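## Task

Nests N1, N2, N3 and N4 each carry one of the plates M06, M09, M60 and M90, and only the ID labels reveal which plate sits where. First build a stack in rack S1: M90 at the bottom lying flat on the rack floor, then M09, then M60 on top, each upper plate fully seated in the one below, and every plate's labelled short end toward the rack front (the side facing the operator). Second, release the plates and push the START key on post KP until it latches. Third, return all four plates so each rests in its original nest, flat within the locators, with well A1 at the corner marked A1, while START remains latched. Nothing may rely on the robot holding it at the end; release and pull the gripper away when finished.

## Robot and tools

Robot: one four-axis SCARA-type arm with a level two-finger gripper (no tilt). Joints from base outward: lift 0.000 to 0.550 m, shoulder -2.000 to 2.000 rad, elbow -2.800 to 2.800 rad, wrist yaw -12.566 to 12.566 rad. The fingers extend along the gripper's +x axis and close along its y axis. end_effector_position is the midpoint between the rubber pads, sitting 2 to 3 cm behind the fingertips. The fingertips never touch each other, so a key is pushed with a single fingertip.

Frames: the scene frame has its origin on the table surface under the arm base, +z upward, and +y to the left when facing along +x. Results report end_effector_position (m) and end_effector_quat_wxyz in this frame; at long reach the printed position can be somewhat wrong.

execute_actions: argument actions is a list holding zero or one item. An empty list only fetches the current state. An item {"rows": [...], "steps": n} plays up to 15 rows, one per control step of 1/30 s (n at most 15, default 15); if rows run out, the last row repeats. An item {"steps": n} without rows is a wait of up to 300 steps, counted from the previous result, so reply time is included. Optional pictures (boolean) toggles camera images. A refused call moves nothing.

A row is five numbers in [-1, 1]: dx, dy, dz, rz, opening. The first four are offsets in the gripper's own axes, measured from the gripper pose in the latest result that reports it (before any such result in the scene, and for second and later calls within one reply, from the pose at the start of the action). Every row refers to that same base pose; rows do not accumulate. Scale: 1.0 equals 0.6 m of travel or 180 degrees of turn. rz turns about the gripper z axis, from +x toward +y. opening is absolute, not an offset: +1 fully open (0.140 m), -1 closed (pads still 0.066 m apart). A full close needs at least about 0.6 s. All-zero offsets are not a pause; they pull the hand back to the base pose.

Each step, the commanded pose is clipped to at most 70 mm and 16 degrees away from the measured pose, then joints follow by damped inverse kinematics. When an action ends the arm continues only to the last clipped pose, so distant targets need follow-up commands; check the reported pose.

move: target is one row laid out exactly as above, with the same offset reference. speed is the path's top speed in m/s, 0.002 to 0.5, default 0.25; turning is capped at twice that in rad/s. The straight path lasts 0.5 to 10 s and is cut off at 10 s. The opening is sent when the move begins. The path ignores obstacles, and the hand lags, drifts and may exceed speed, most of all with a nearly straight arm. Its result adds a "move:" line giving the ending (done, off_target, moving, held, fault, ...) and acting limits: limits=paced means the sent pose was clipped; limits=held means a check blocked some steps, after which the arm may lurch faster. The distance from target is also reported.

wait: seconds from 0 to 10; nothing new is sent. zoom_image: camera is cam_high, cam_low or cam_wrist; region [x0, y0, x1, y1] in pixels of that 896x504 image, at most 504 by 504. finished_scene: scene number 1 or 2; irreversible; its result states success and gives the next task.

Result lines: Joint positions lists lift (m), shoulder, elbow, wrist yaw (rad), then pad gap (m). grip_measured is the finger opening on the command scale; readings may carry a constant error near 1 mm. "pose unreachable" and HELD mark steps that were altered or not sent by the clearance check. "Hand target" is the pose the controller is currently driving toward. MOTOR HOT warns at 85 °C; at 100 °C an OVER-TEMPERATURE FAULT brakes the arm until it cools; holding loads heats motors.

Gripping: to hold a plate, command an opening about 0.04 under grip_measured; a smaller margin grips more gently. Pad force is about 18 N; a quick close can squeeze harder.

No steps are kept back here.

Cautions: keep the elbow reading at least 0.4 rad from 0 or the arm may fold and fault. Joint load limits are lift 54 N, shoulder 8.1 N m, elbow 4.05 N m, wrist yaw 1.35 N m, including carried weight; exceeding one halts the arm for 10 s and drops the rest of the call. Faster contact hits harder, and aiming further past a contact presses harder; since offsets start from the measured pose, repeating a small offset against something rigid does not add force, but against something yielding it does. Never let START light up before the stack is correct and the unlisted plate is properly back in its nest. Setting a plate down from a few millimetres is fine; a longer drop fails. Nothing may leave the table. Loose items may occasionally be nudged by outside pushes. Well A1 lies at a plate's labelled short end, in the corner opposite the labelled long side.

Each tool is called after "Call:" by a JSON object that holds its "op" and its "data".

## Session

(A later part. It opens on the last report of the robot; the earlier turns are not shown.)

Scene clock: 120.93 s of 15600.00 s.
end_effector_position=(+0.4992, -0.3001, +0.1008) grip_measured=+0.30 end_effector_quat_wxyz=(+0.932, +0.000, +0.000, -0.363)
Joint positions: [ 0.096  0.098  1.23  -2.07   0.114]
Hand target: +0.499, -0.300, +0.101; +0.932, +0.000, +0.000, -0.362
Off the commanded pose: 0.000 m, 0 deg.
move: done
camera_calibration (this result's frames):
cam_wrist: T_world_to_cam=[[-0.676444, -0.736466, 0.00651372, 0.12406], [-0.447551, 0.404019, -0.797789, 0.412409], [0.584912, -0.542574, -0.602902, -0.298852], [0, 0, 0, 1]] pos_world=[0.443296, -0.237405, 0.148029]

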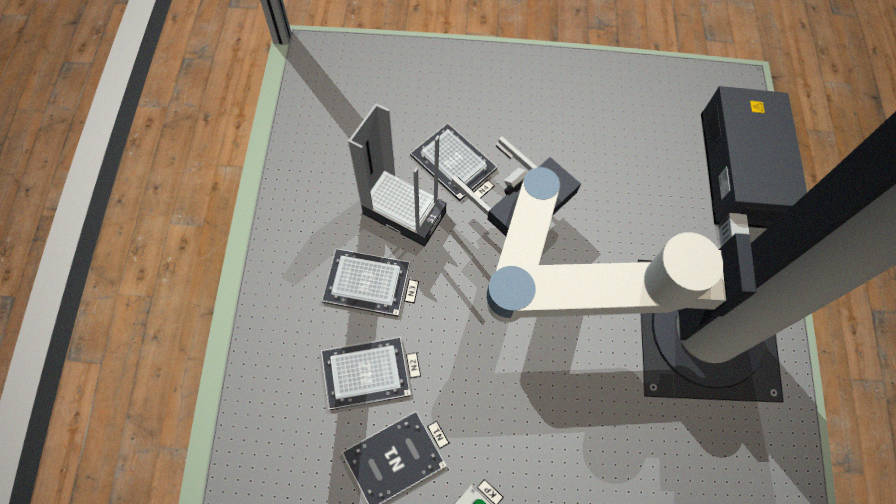

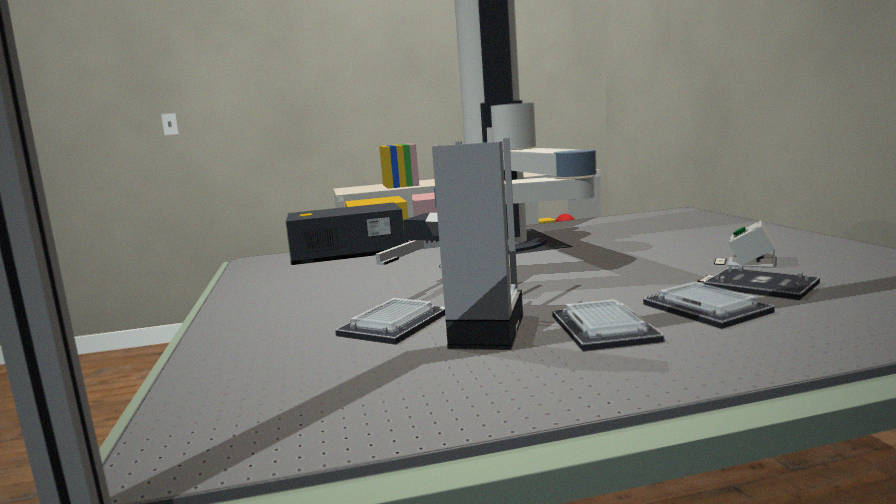

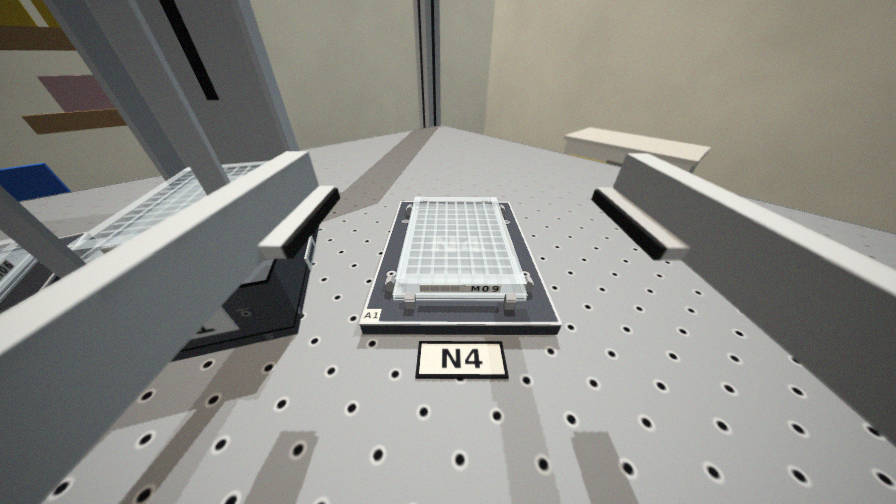

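Call:
{"op": "move", "data": {"target": [0.161,0.001,-0.08,-0.002,0.3], "speed": 0.15}}

Call:
{"op": "move", "data": {"target": [0,0,-0.0375,0,0.3], "speed": 0.04}}

Scene clock: 125.33 s of 15600.00 s.
end_effector_position=(+0.5708, -0.3649, +0.0528) grip_measured=+0.30 end_effector_quat_wxyz=(+0.931, +0.000, +0.000, -0.365)
Joint positions: [ 0.048 -0.108  1.74  -2.38   0.114]
Hand target: +0.571, -0.365, +0.053; +0.931, +0.000, +0.000, -0.365
Off the commanded pose: 0.000 m, 0 deg.
After step 90, 0.33 s passed at rest.
move: done
camera_calibration (this result's frames):
cam_wrist: T_world_to_cam=[[-0.680899, -0.732349, 0.00651372, 0.129169], [-0.445092, 0.406727, -0.797789, 0.431896], [0.58161, -0.546112, -0.602902, -0.4043], [0, 0, 0, 1]] pos_world=[0.515329, -0.30186, 0.0999671]

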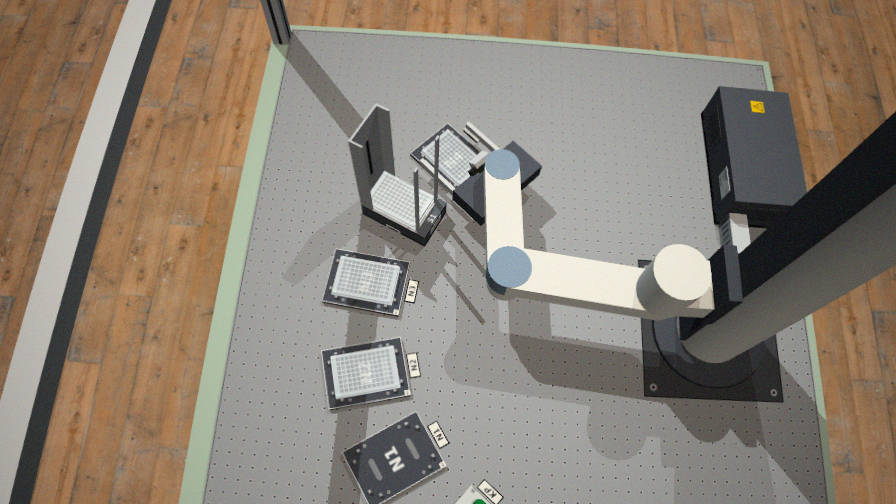

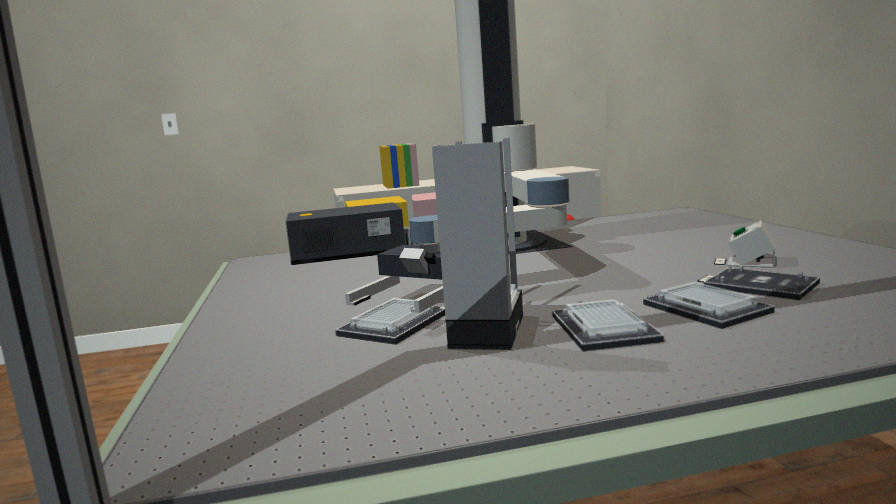

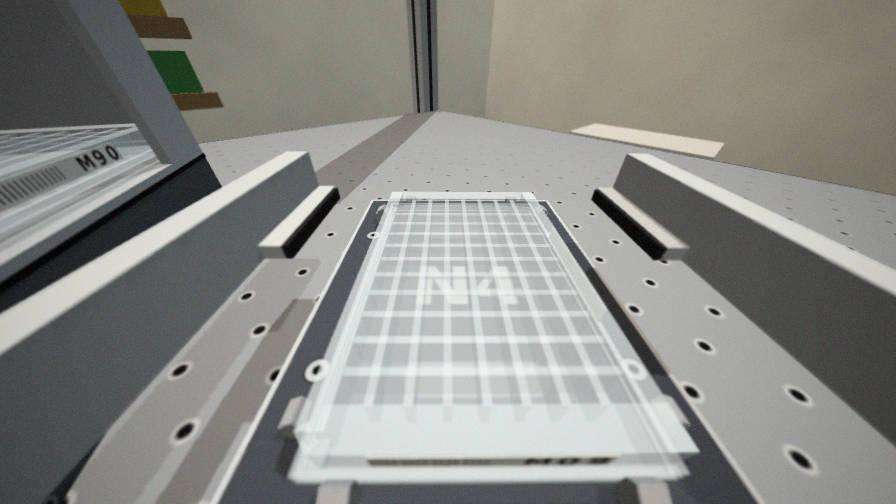

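Scene clock: 126.13 s of 15600.00 s.
end_effector_position=(+0.5708, -0.3649, +0.0302) grip_measured=+0.30 end_effector_quat_wxyz=(+0.931, +0.000, +0.000, -0.365)
Joint positions: [ 0.025 -0.108  1.74  -2.38   0.114]
Hand target: +0.571, -0.365, +0.030; +0.931, +0.000, +0.000, -0.365
Off the commanded pose: 0.000 m, 0 deg.
move: done
camera_calibration (this result's frames):
cam_wrist: T_world_to_cam=[[-0.680907, -0.732341, 0.00651372, 0.12932], [-0.445087, 0.406732, -0.797789, 0.413895], [0.581604, -0.546119, -0.602902, -0.4179], [0, 0, 0, 1]] pos_world=[0.515327, -0.301861, 0.0774054]

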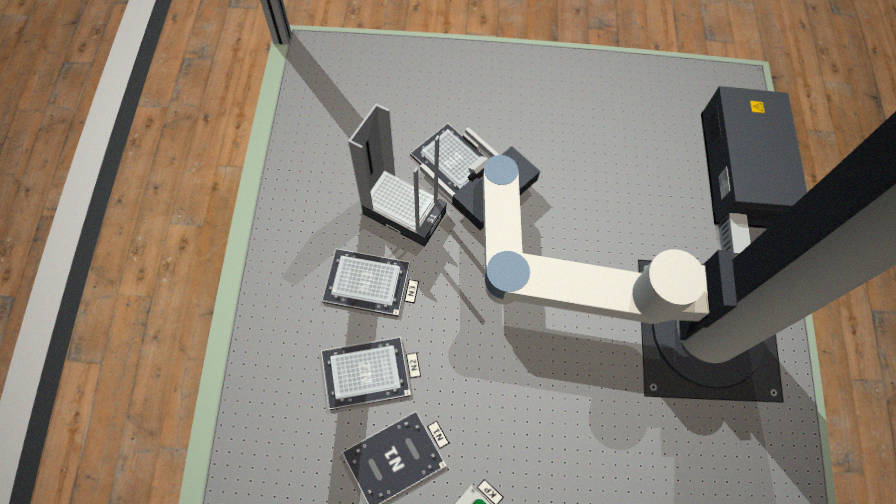

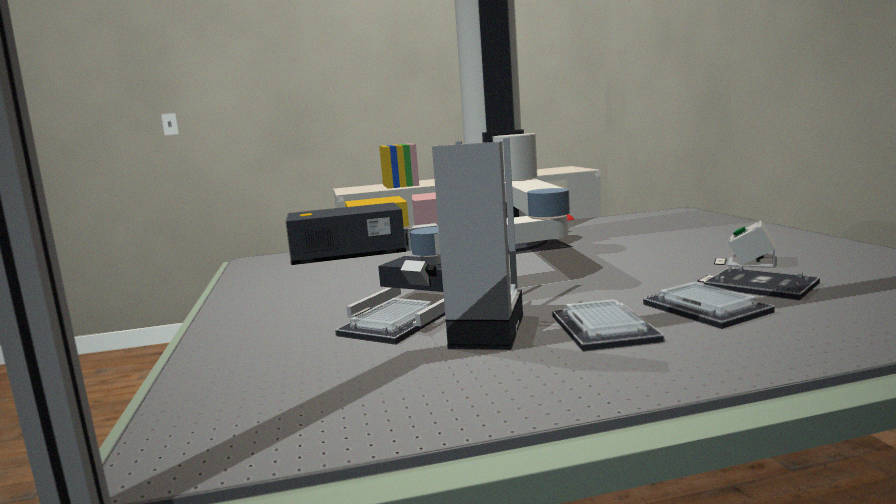

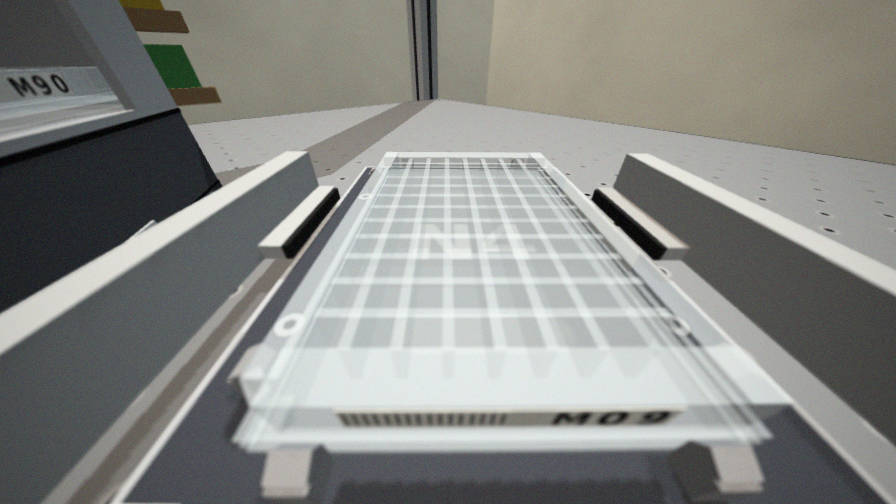

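Call:
{"op": "move", "data": {"target": [-0.006,-0.0005,0,0,0.3], "speed": 0.02}}

Scene clock: 129.30 s of 15600.00 s.
end_effector_position=(+0.5679, -0.3628, +0.0302) grip_measured=+0.30 end_effector_quat_wxyz=(+0.931, +0.000, +0.000, -0.365)
Joint positions: [ 0.025 -0.099  1.719 -2.368  0.114]
Hand target: +0.568, -0.363, +0.030; +0.931, +0.000, +0.000, -0.365
Off the commanded pose: 0.000 m, 0 deg.
move: done
camera_calibration (this result's frames):
cam_wrist: T_world_to_cam=[[-0.68113, -0.732133, 0.00651372, 0.129127], [-0.444963, 0.406867, -0.797789, 0.411709], [0.581437, -0.546296, -0.602902, -0.415009], [0, 0, 0, 1]] pos_world=[0.512449, -0.299691, 0.0774059]

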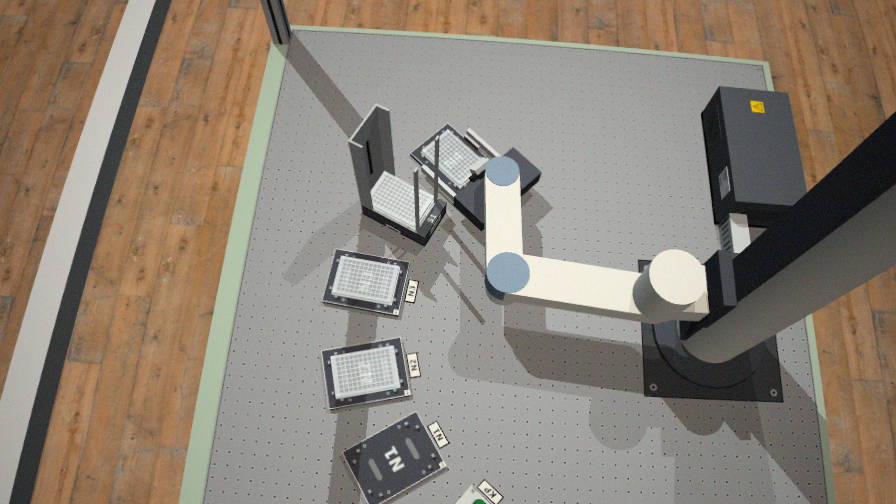

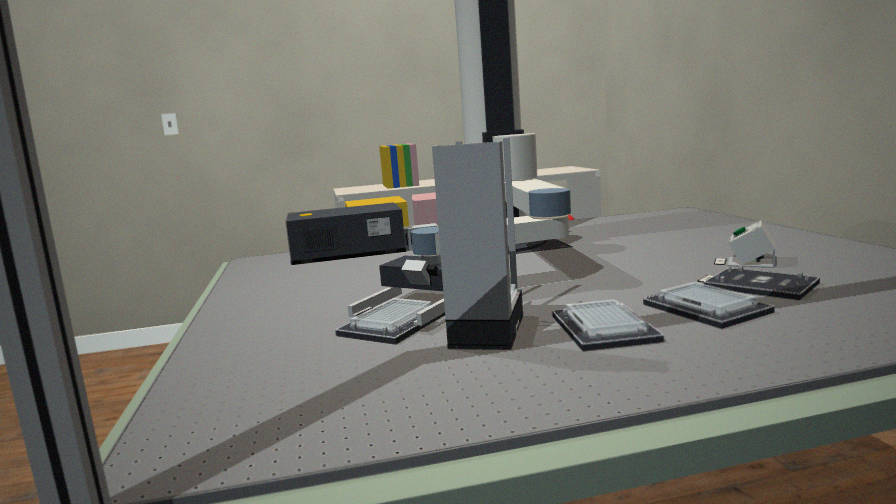

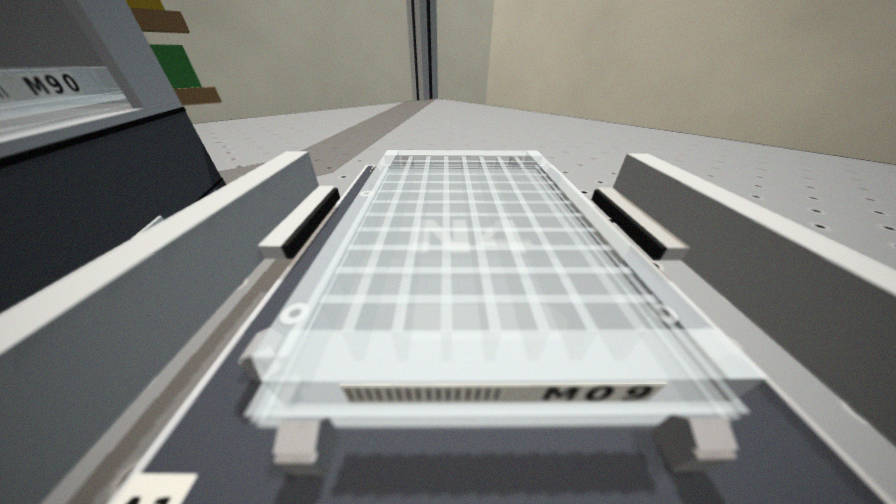

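Call:
{"op": "execute_actions", "data": {"actions": [{"rows":[[0,0,0,0,-0.4],[0,0,0,0,-0.4],[0,0,0,0,-0.4],[0,0,0,0,-0.4],[0,0,0,0,-0.4],[0,0,0,0,-0.4],[0,0,0,0,-0.4],[0,0,0,0,-0.4],[0,0,0,0,-0.4],[0,0,0,0,-0.45],[0,0,0,0,-0.5],[0,0,0,0,-0.55]]}], "pictures": false}}

Call:
{"op": "move", "data": {"target": [0,0,0.5,0,-0.55], "speed": 0.2}}

Call:
{"op": "move", "data": {"target": [-0.0178,0.2892,0,0.0951,-0.55], "speed": 0.2}}

Scene clock: 135.63 s of 15600.00 s.
end_effector_position=(+0.5679, -0.3628, +0.0302) grip_measured=-0.49 end_effector_quat_wxyz=(+0.931, +0.000, +0.000, -0.365)
Joint positions: [ 0.025 -0.099  1.719 -2.368  0.085]
Hand target: +0.568, -0.363, +0.030; +0.931, +0.000, +0.000, -0.365
Off the commanded pose: 0.000 m, 0 deg.
Steps of this call (steps 1 to 90: nothing new was sent; then 2.83 s passed at rest; steps 91 to 105: all 15 steps of this action). Readings (end_effector_position):
91: (+0.5679, -0.3628, +0.0302)
92: (+0.5679, -0.3628, +0.0302)
94: (+0.5679, -0.3628, +0.0302)
98: (+0.5679, -0.3628, +0.0302)
105: the state above

Scene clock: 137.77 s of 15600.00 s.
end_effector_position=(+0.5679, -0.3628, +0.3303) grip_measured=-0.49 end_effector_quat_wxyz=(+0.931, +0.000, +0.000, -0.365)
Joint positions: [ 0.325 -0.099  1.719 -2.368  0.085]
Hand target: +0.568, -0.363, +0.330; +0.931, +0.000, +0.000, -0.365
Off the commanded pose: 0.000 m, 0 deg.
move: done
camera_calibration (this result's frames):
cam_wrist: T_world_to_cam=[[-0.681105, -0.732157, 0.00651372, 0.127154], [-0.444977, 0.406852, -0.797789, 0.651091], [0.581456, -0.546276, -0.602902, -0.234116], [0, 0, 0, 1]] pos_world=[0.512454, -0.299693, 0.377455]

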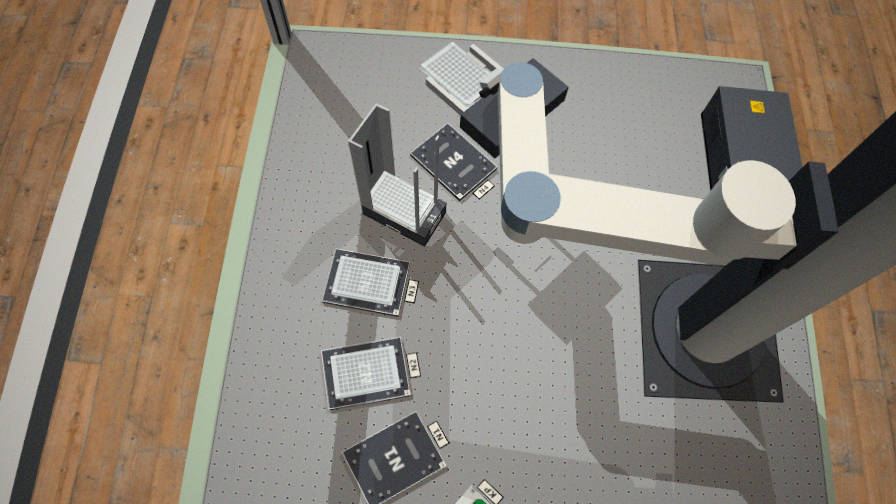

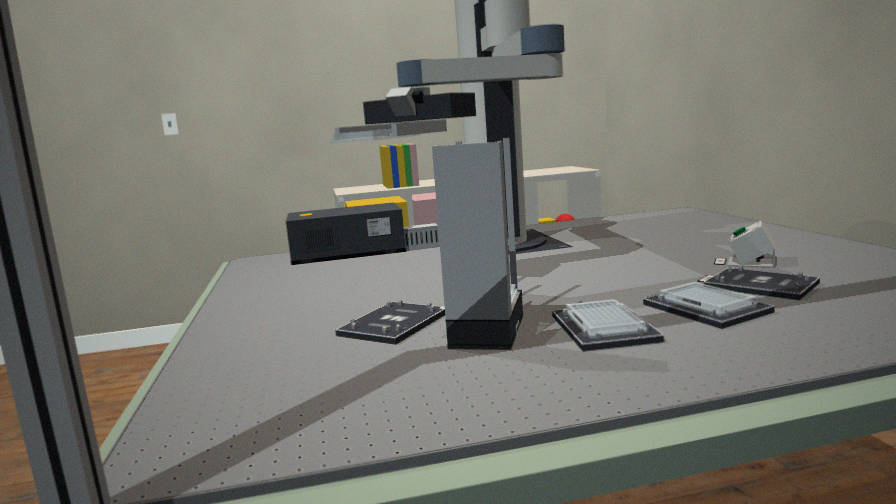

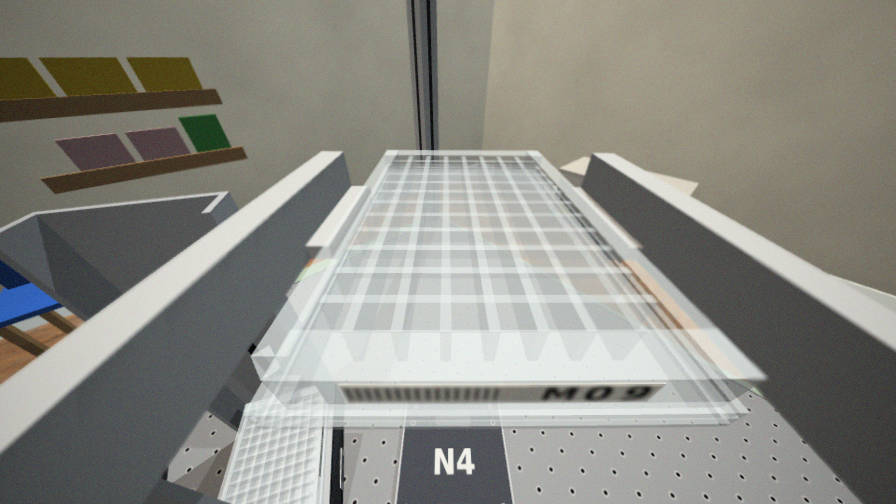

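Scene clock: 138.97 s of 15600.00 s.
end_effector_position=(+0.6782, -0.2281, +0.3303) grip_measured=-0.49 end_effector_quat_wxyz=(+0.975, +0.000, +0.000, -0.223)
Joint positions: [ 0.325  0.18   1.828 -2.457  0.085]
Hand target: +0.678, -0.228, +0.330; +0.975, +0.000, +0.000, -0.223
Off the commanded pose: 0.000 m, 0 deg.
move: done
camera_calibration (this result's frames):
cam_wrist: T_world_to_cam=[[-0.434954, -0.900429, 0.00651372, 0.0955214], [-0.545154, 0.257567, -0.797789, 0.679279], [0.716674, -0.350553, -0.602902, -0.271758], [0, 0, 0, 1]] pos_world=[0.606621, -0.184215, 0.377455]

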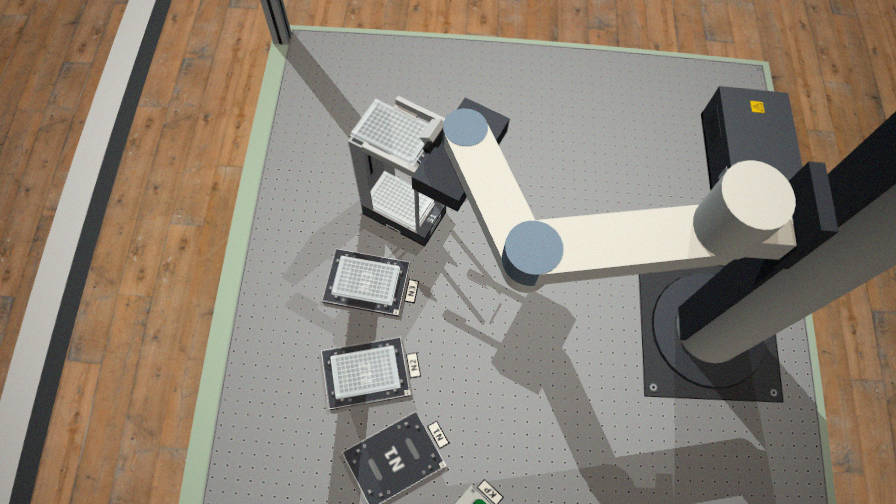

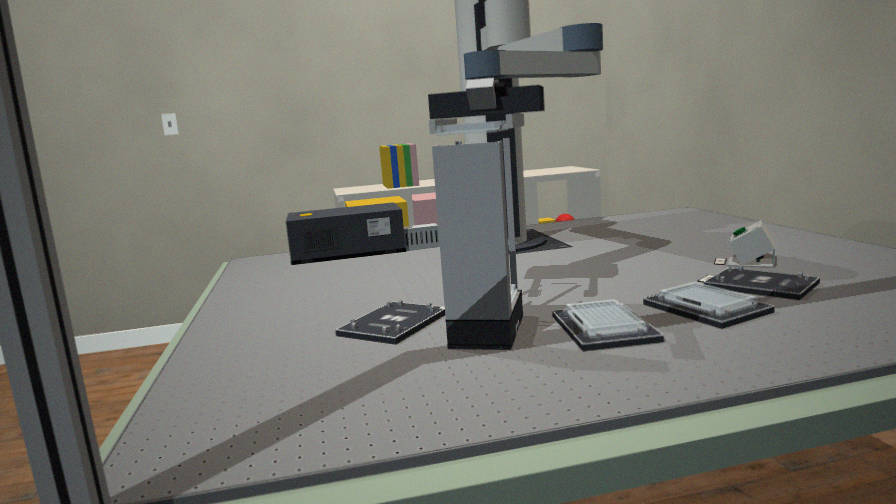

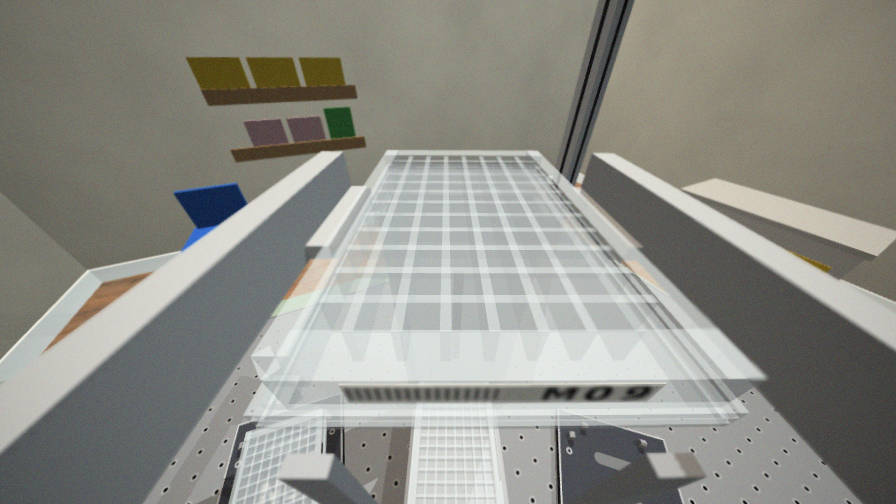

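To .300, then .090, then .079.

Call:
{"op": "move", "data": {"target": [0.0003,-0.0005,-0.0505,0,-0.55], "speed": 0.025}}

Call:
{"op": "move", "data": {"target": [0,0,-0.35,0,-0.55], "speed": 0.15}}

Call:
{"op": "move", "data": {"target": [0,0,-0.018,0,-0.55], "speed": 0.006}}

Scene clock: 144.00 s of 15600.00 s.
end_effector_position=(+0.6781, -0.2286, +0.2999) grip_measured=-0.49 end_effector_quat_wxyz=(+0.975, +0.000, +0.000, -0.223)
Joint positions: [ 0.295  0.179  1.829 -2.457  0.085]
Hand target: +0.678, -0.228, +0.300; +0.975, +0.000, +0.000, -0.223
Off the commanded pose: 0.000 m, 0 deg.
After step 90, 0.60 s passed at rest.
move: done
camera_calibration (this result's frames):
cam_wrist: T_world_to_cam=[[-0.435939, -0.899953, 0.00651372, 0.0959732], [-0.544872, 0.258163, -0.797789, 0.655068], [0.71629, -0.351336, -0.602902, -0.290092], [0, 0, 0, 1]] pos_world=[0.606557, -0.184663, 0.347083]

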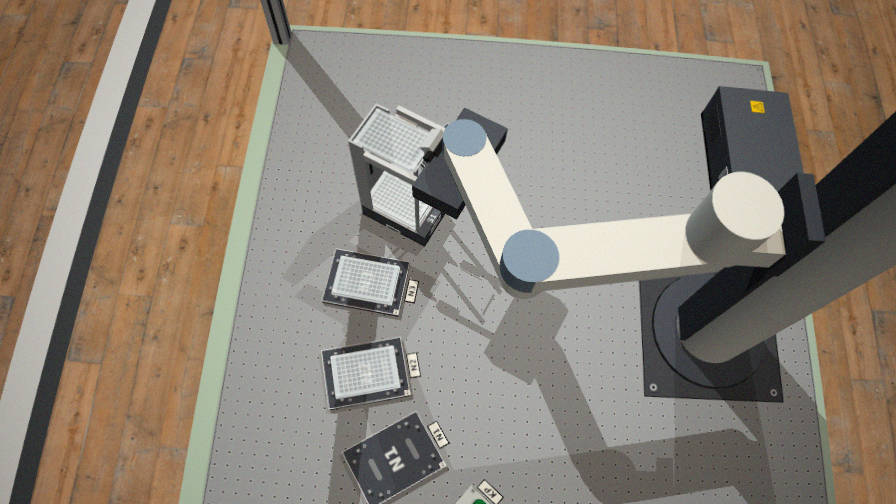

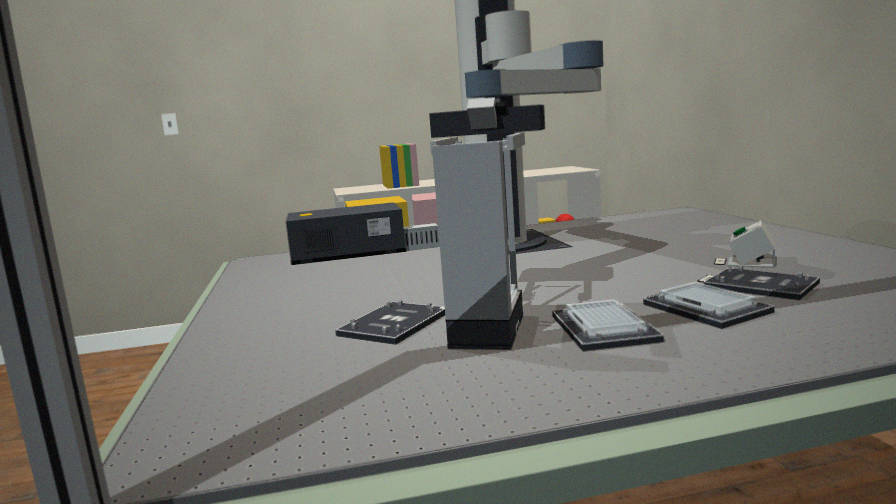

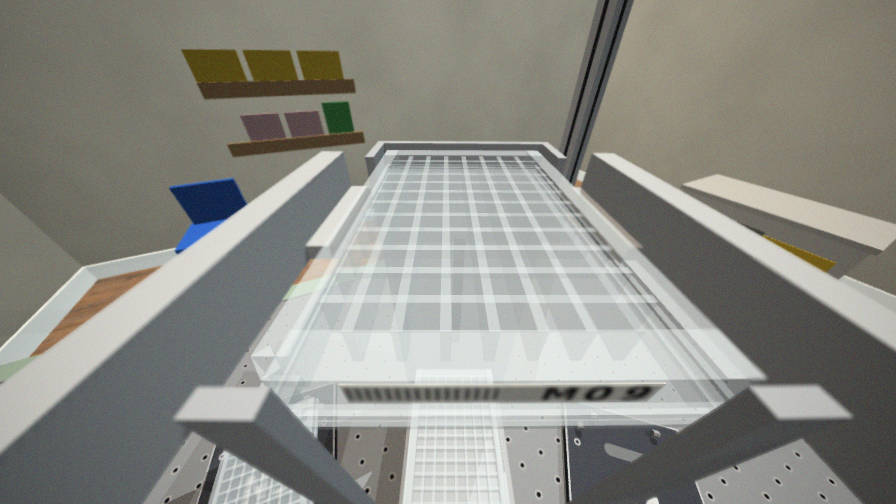

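Scene clock: 145.73 s of 15600.00 s.
end_effector_position=(+0.6781, -0.2287, +0.0898) grip_measured=-0.49 end_effector_quat_wxyz=(+0.975, +0.000, +0.000, -0.223)
Joint positions: [ 0.085  0.179  1.829 -2.457  0.085]
Hand target: +0.678, -0.229, +0.090; +0.975, +0.000, +0.000, -0.223
Off the commanded pose: 0.000 m, 0 deg.
move: done
camera_calibration (this result's frames):
cam_wrist: T_world_to_cam=[[-0.435991, -0.899927, 0.00651372, 0.0973665], [-0.544857, 0.258194, -0.797789, 0.487467], [0.71627, -0.351378, -0.602902, -0.416738], [0, 0, 0, 1]] pos_world=[0.606548, -0.184671, 0.137009]

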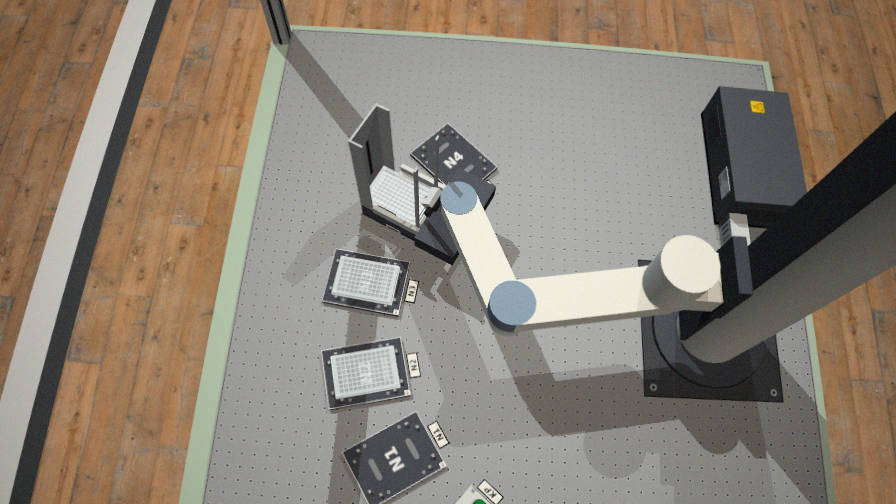

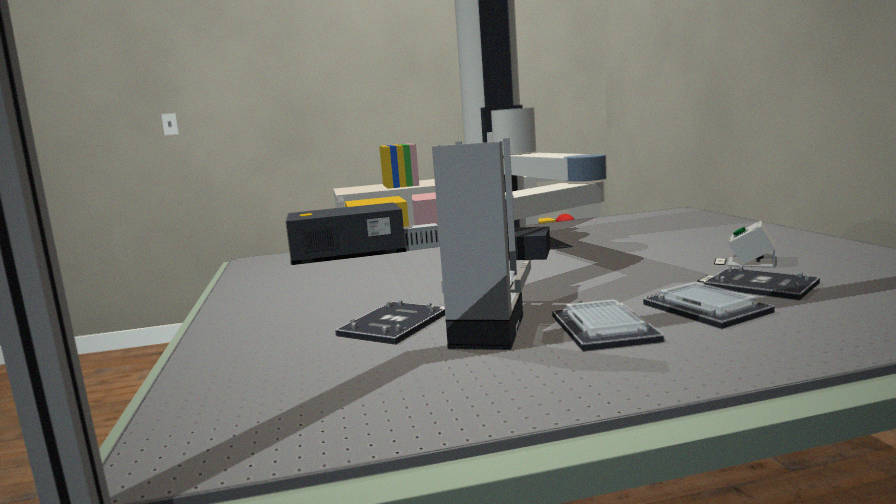

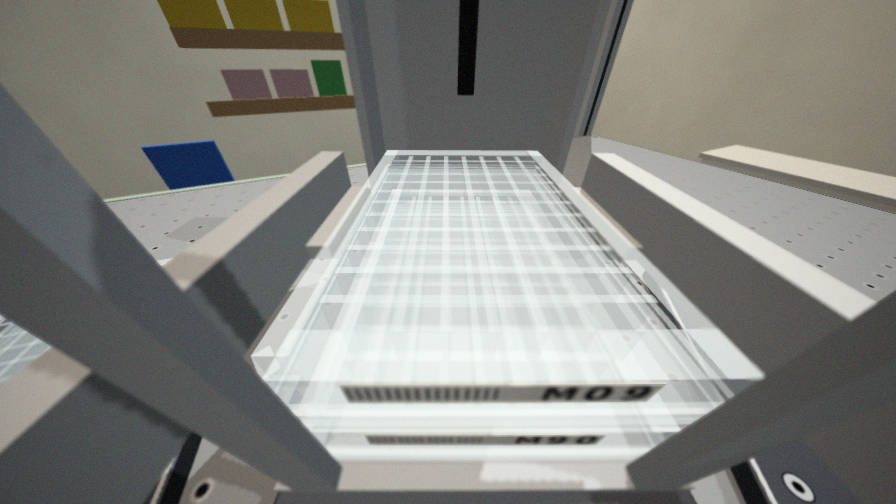

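Scene clock: 147.77 s of 15600.00 s.
end_effector_position=(+0.6781, -0.2286, +0.0798) grip_measured=-0.49 end_effector_quat_wxyz=(+0.975, +0.000, +0.000, -0.223)
Joint positions: [ 0.075  0.179  1.829 -2.457  0.085]
Hand target: +0.678, -0.229, +0.079; +0.975, +0.000, +0.000, -0.223
Off the commanded pose: 0.001 m, 0 deg.
move: done
camera_calibration (this result's frames):
cam_wrist: T_world_to_cam=[[-0.435937, -0.899954, 0.00651372, 0.0973932], [-0.544872, 0.258162, -0.797789, 0.479492], [0.716291, -0.351335, -0.602902, -0.422758], [0, 0, 0, 1]] pos_world=[0.606536, -0.184666, 0.127017]

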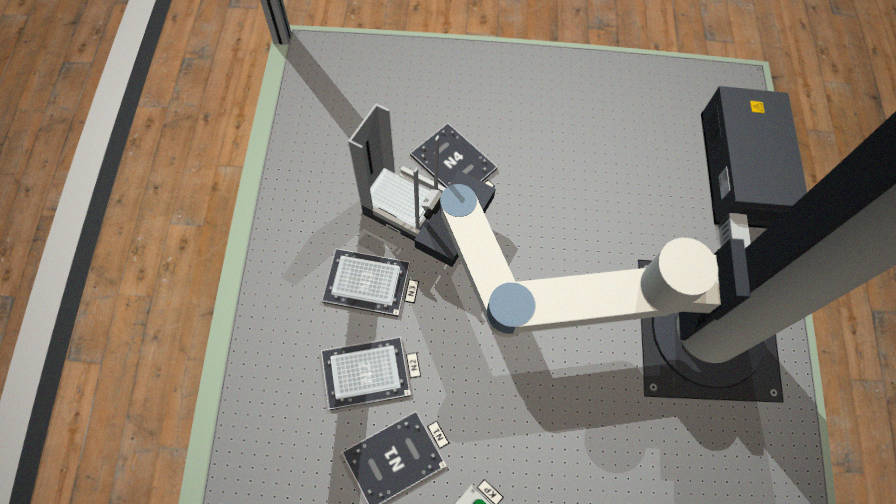

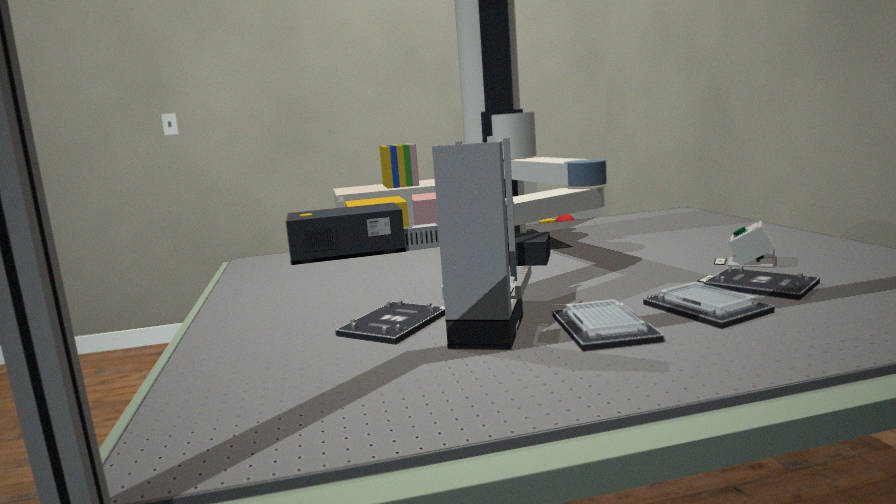

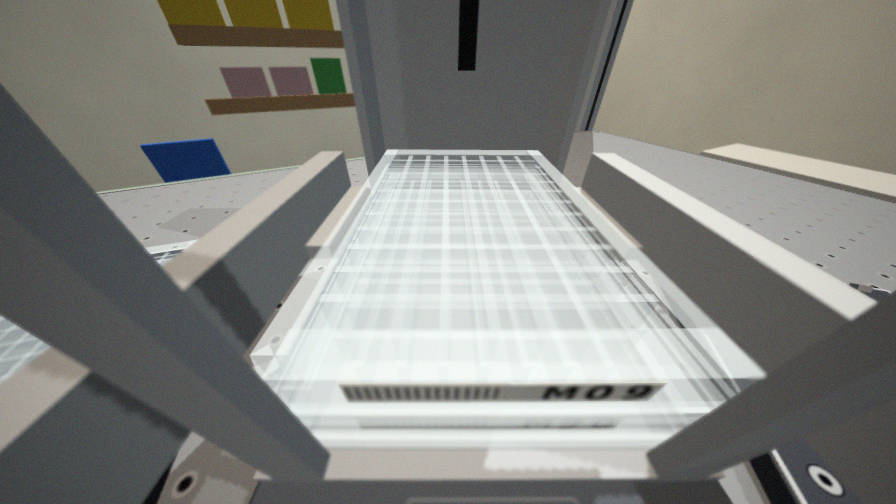

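Call:
{"op": "execute_actions", "data": {"actions": [{"rows":[[0,0,0.001,0,0.3]]}], "pictures": false}}

Call:
{"op": "move", "data": {"target": [-0.25,0,0,0,0.3], "speed": 0.2}}

Call:
{"op": "move", "data": {"target": [-0.087,0.482,0.034,0.204,0.3], "speed": 0.3}}

Scene clock: 153.93 s of 15600.00 s.
end_effector_position=(+0.6781, -0.2286, +0.0805) grip_measured=+0.30 end_effector_quat_wxyz=(+0.975, +0.000, +0.000, -0.223)
Joint positions: [ 0.075  0.179  1.829 -2.457  0.114]
Hand target: +0.678, -0.229, +0.080; +0.975, +0.000, +0.000, -0.223
Off the commanded pose: 0.000 m, 0 deg.
Steps of this call (steps 1 to 90: nothing new was sent; then 2.67 s passed at rest; steps 91 to 105: all 15 steps of this action). Readings (end_effector_position):
91: (+0.6781, -0.2286, +0.0798)
92: (+0.6781, -0.2286, +0.0801)
94: (+0.6781, -0.2286, +0.0805)
98: (+0.6781, -0.2286, +0.0805)
105: the state above

Scene clock: 155.27 s of 15600.00 s.
end_effector_position=(+0.5430, -0.1634, +0.0805) grip_measured=+0.30 end_effector_quat_wxyz=(+0.975, +0.000, +0.000, -0.223)
Joint positions: [ 0.075  0.513  1.049 -2.013  0.114]
Hand target: +0.543, -0.163, +0.080; +0.975, +0.000, +0.000, -0.223
Off the commanded pose: 0.000 m, 0 deg.
move: done
camera_calibration (this result's frames):
cam_wrist: T_world_to_cam=[[-0.436055, -0.899896, 0.00651372, 0.0972656], [-0.544838, 0.258233, -0.797789, 0.389554], [0.716245, -0.351429, -0.602902, -0.302672], [0, 0, 0, 1]] pos_world=[0.471444, -0.119434, 0.127667]

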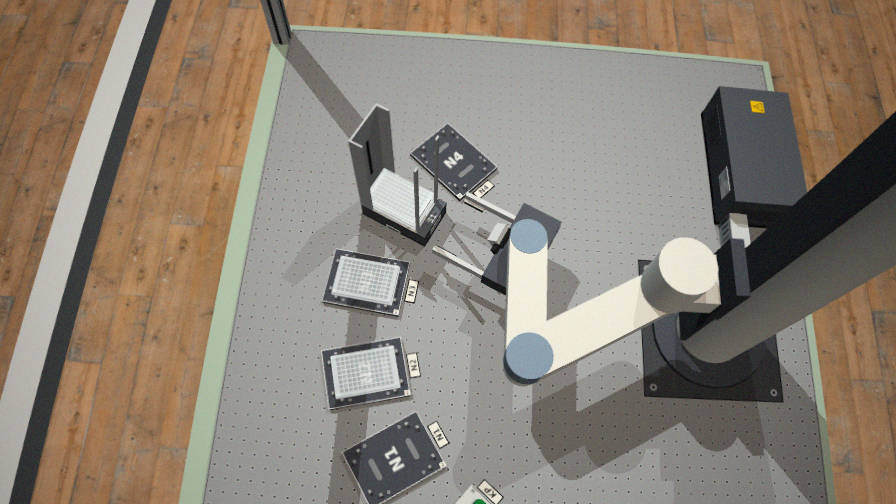

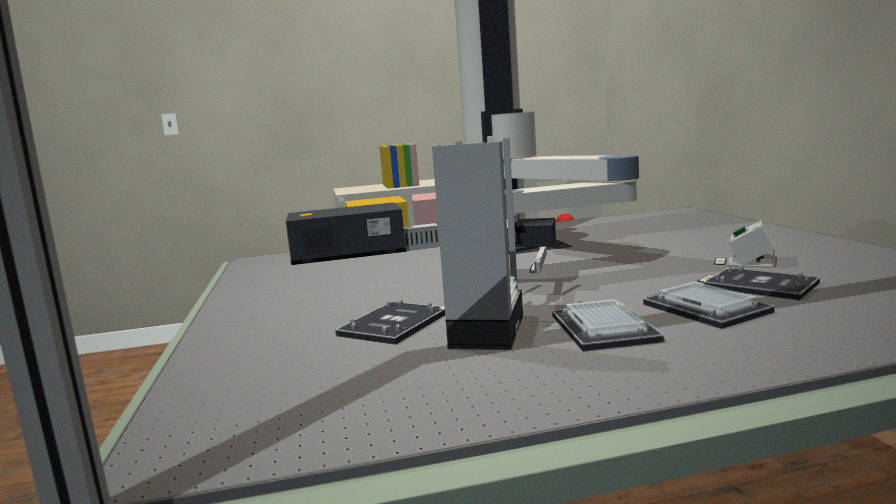

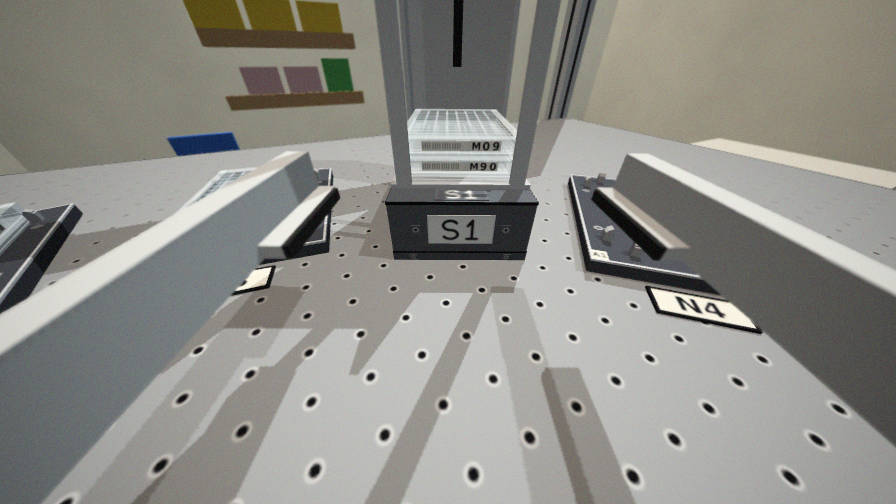

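Scene clock: 156.70 s of 15600.00 s.
end_effector_position=(+0.6217, +0.1199, +0.1008) grip_measured=+0.30 end_effector_quat_wxyz=(+0.995, +0.000, +0.000, +0.095)
Joint positions: [ 0.096  1.1    1.333 -2.242  0.114]
Hand target: +0.622, +0.120, +0.101; +0.995, +0.000, +0.000, +0.095
Off the commanded pose: 0.000 m, 0 deg.
move: done
camera_calibration (this result's frames):
cam_wrist: T_world_to_cam=[[0.189062, -0.981943, 0.00651372, 0.0076096], [-0.591058, -0.119094, -0.797789, 0.449542], [0.784159, 0.146982, -0.602902, -0.349211], [0, 0, 0, 1]] pos_world=[0.538104, 0.112338, 0.14805]

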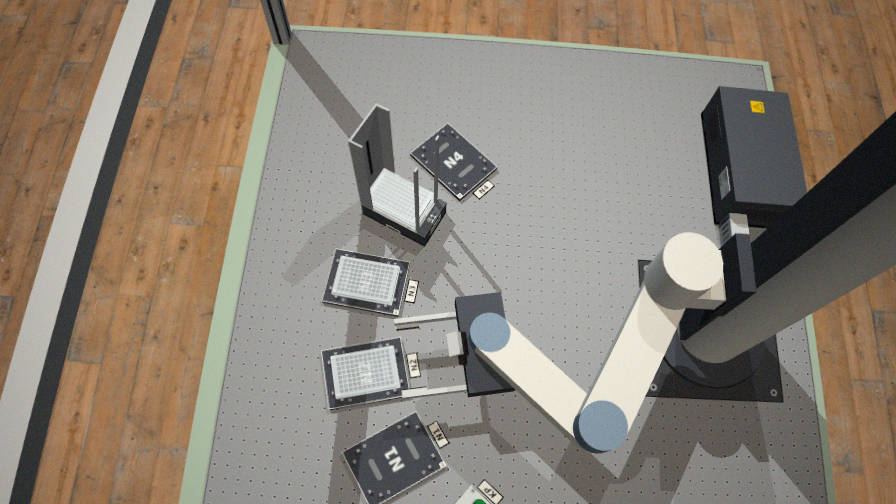

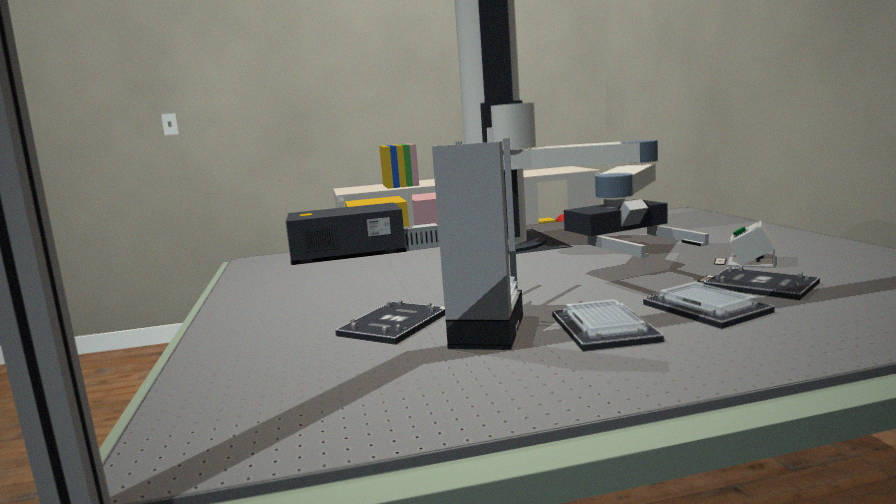

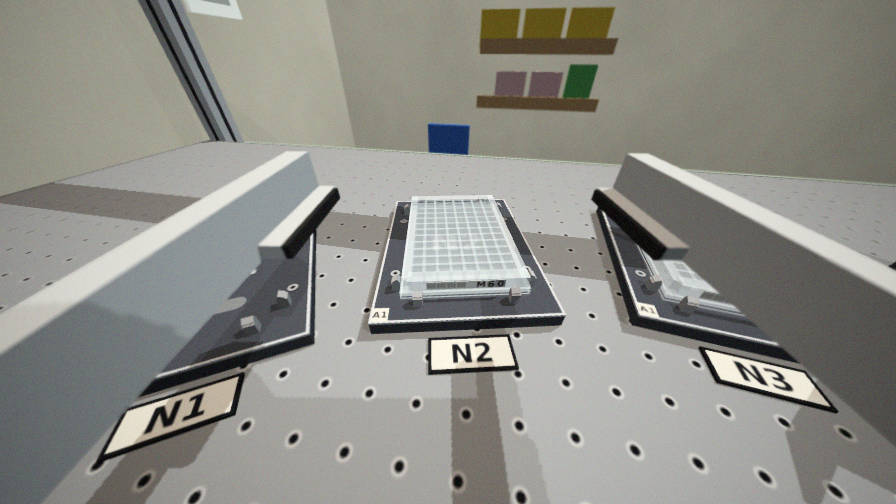

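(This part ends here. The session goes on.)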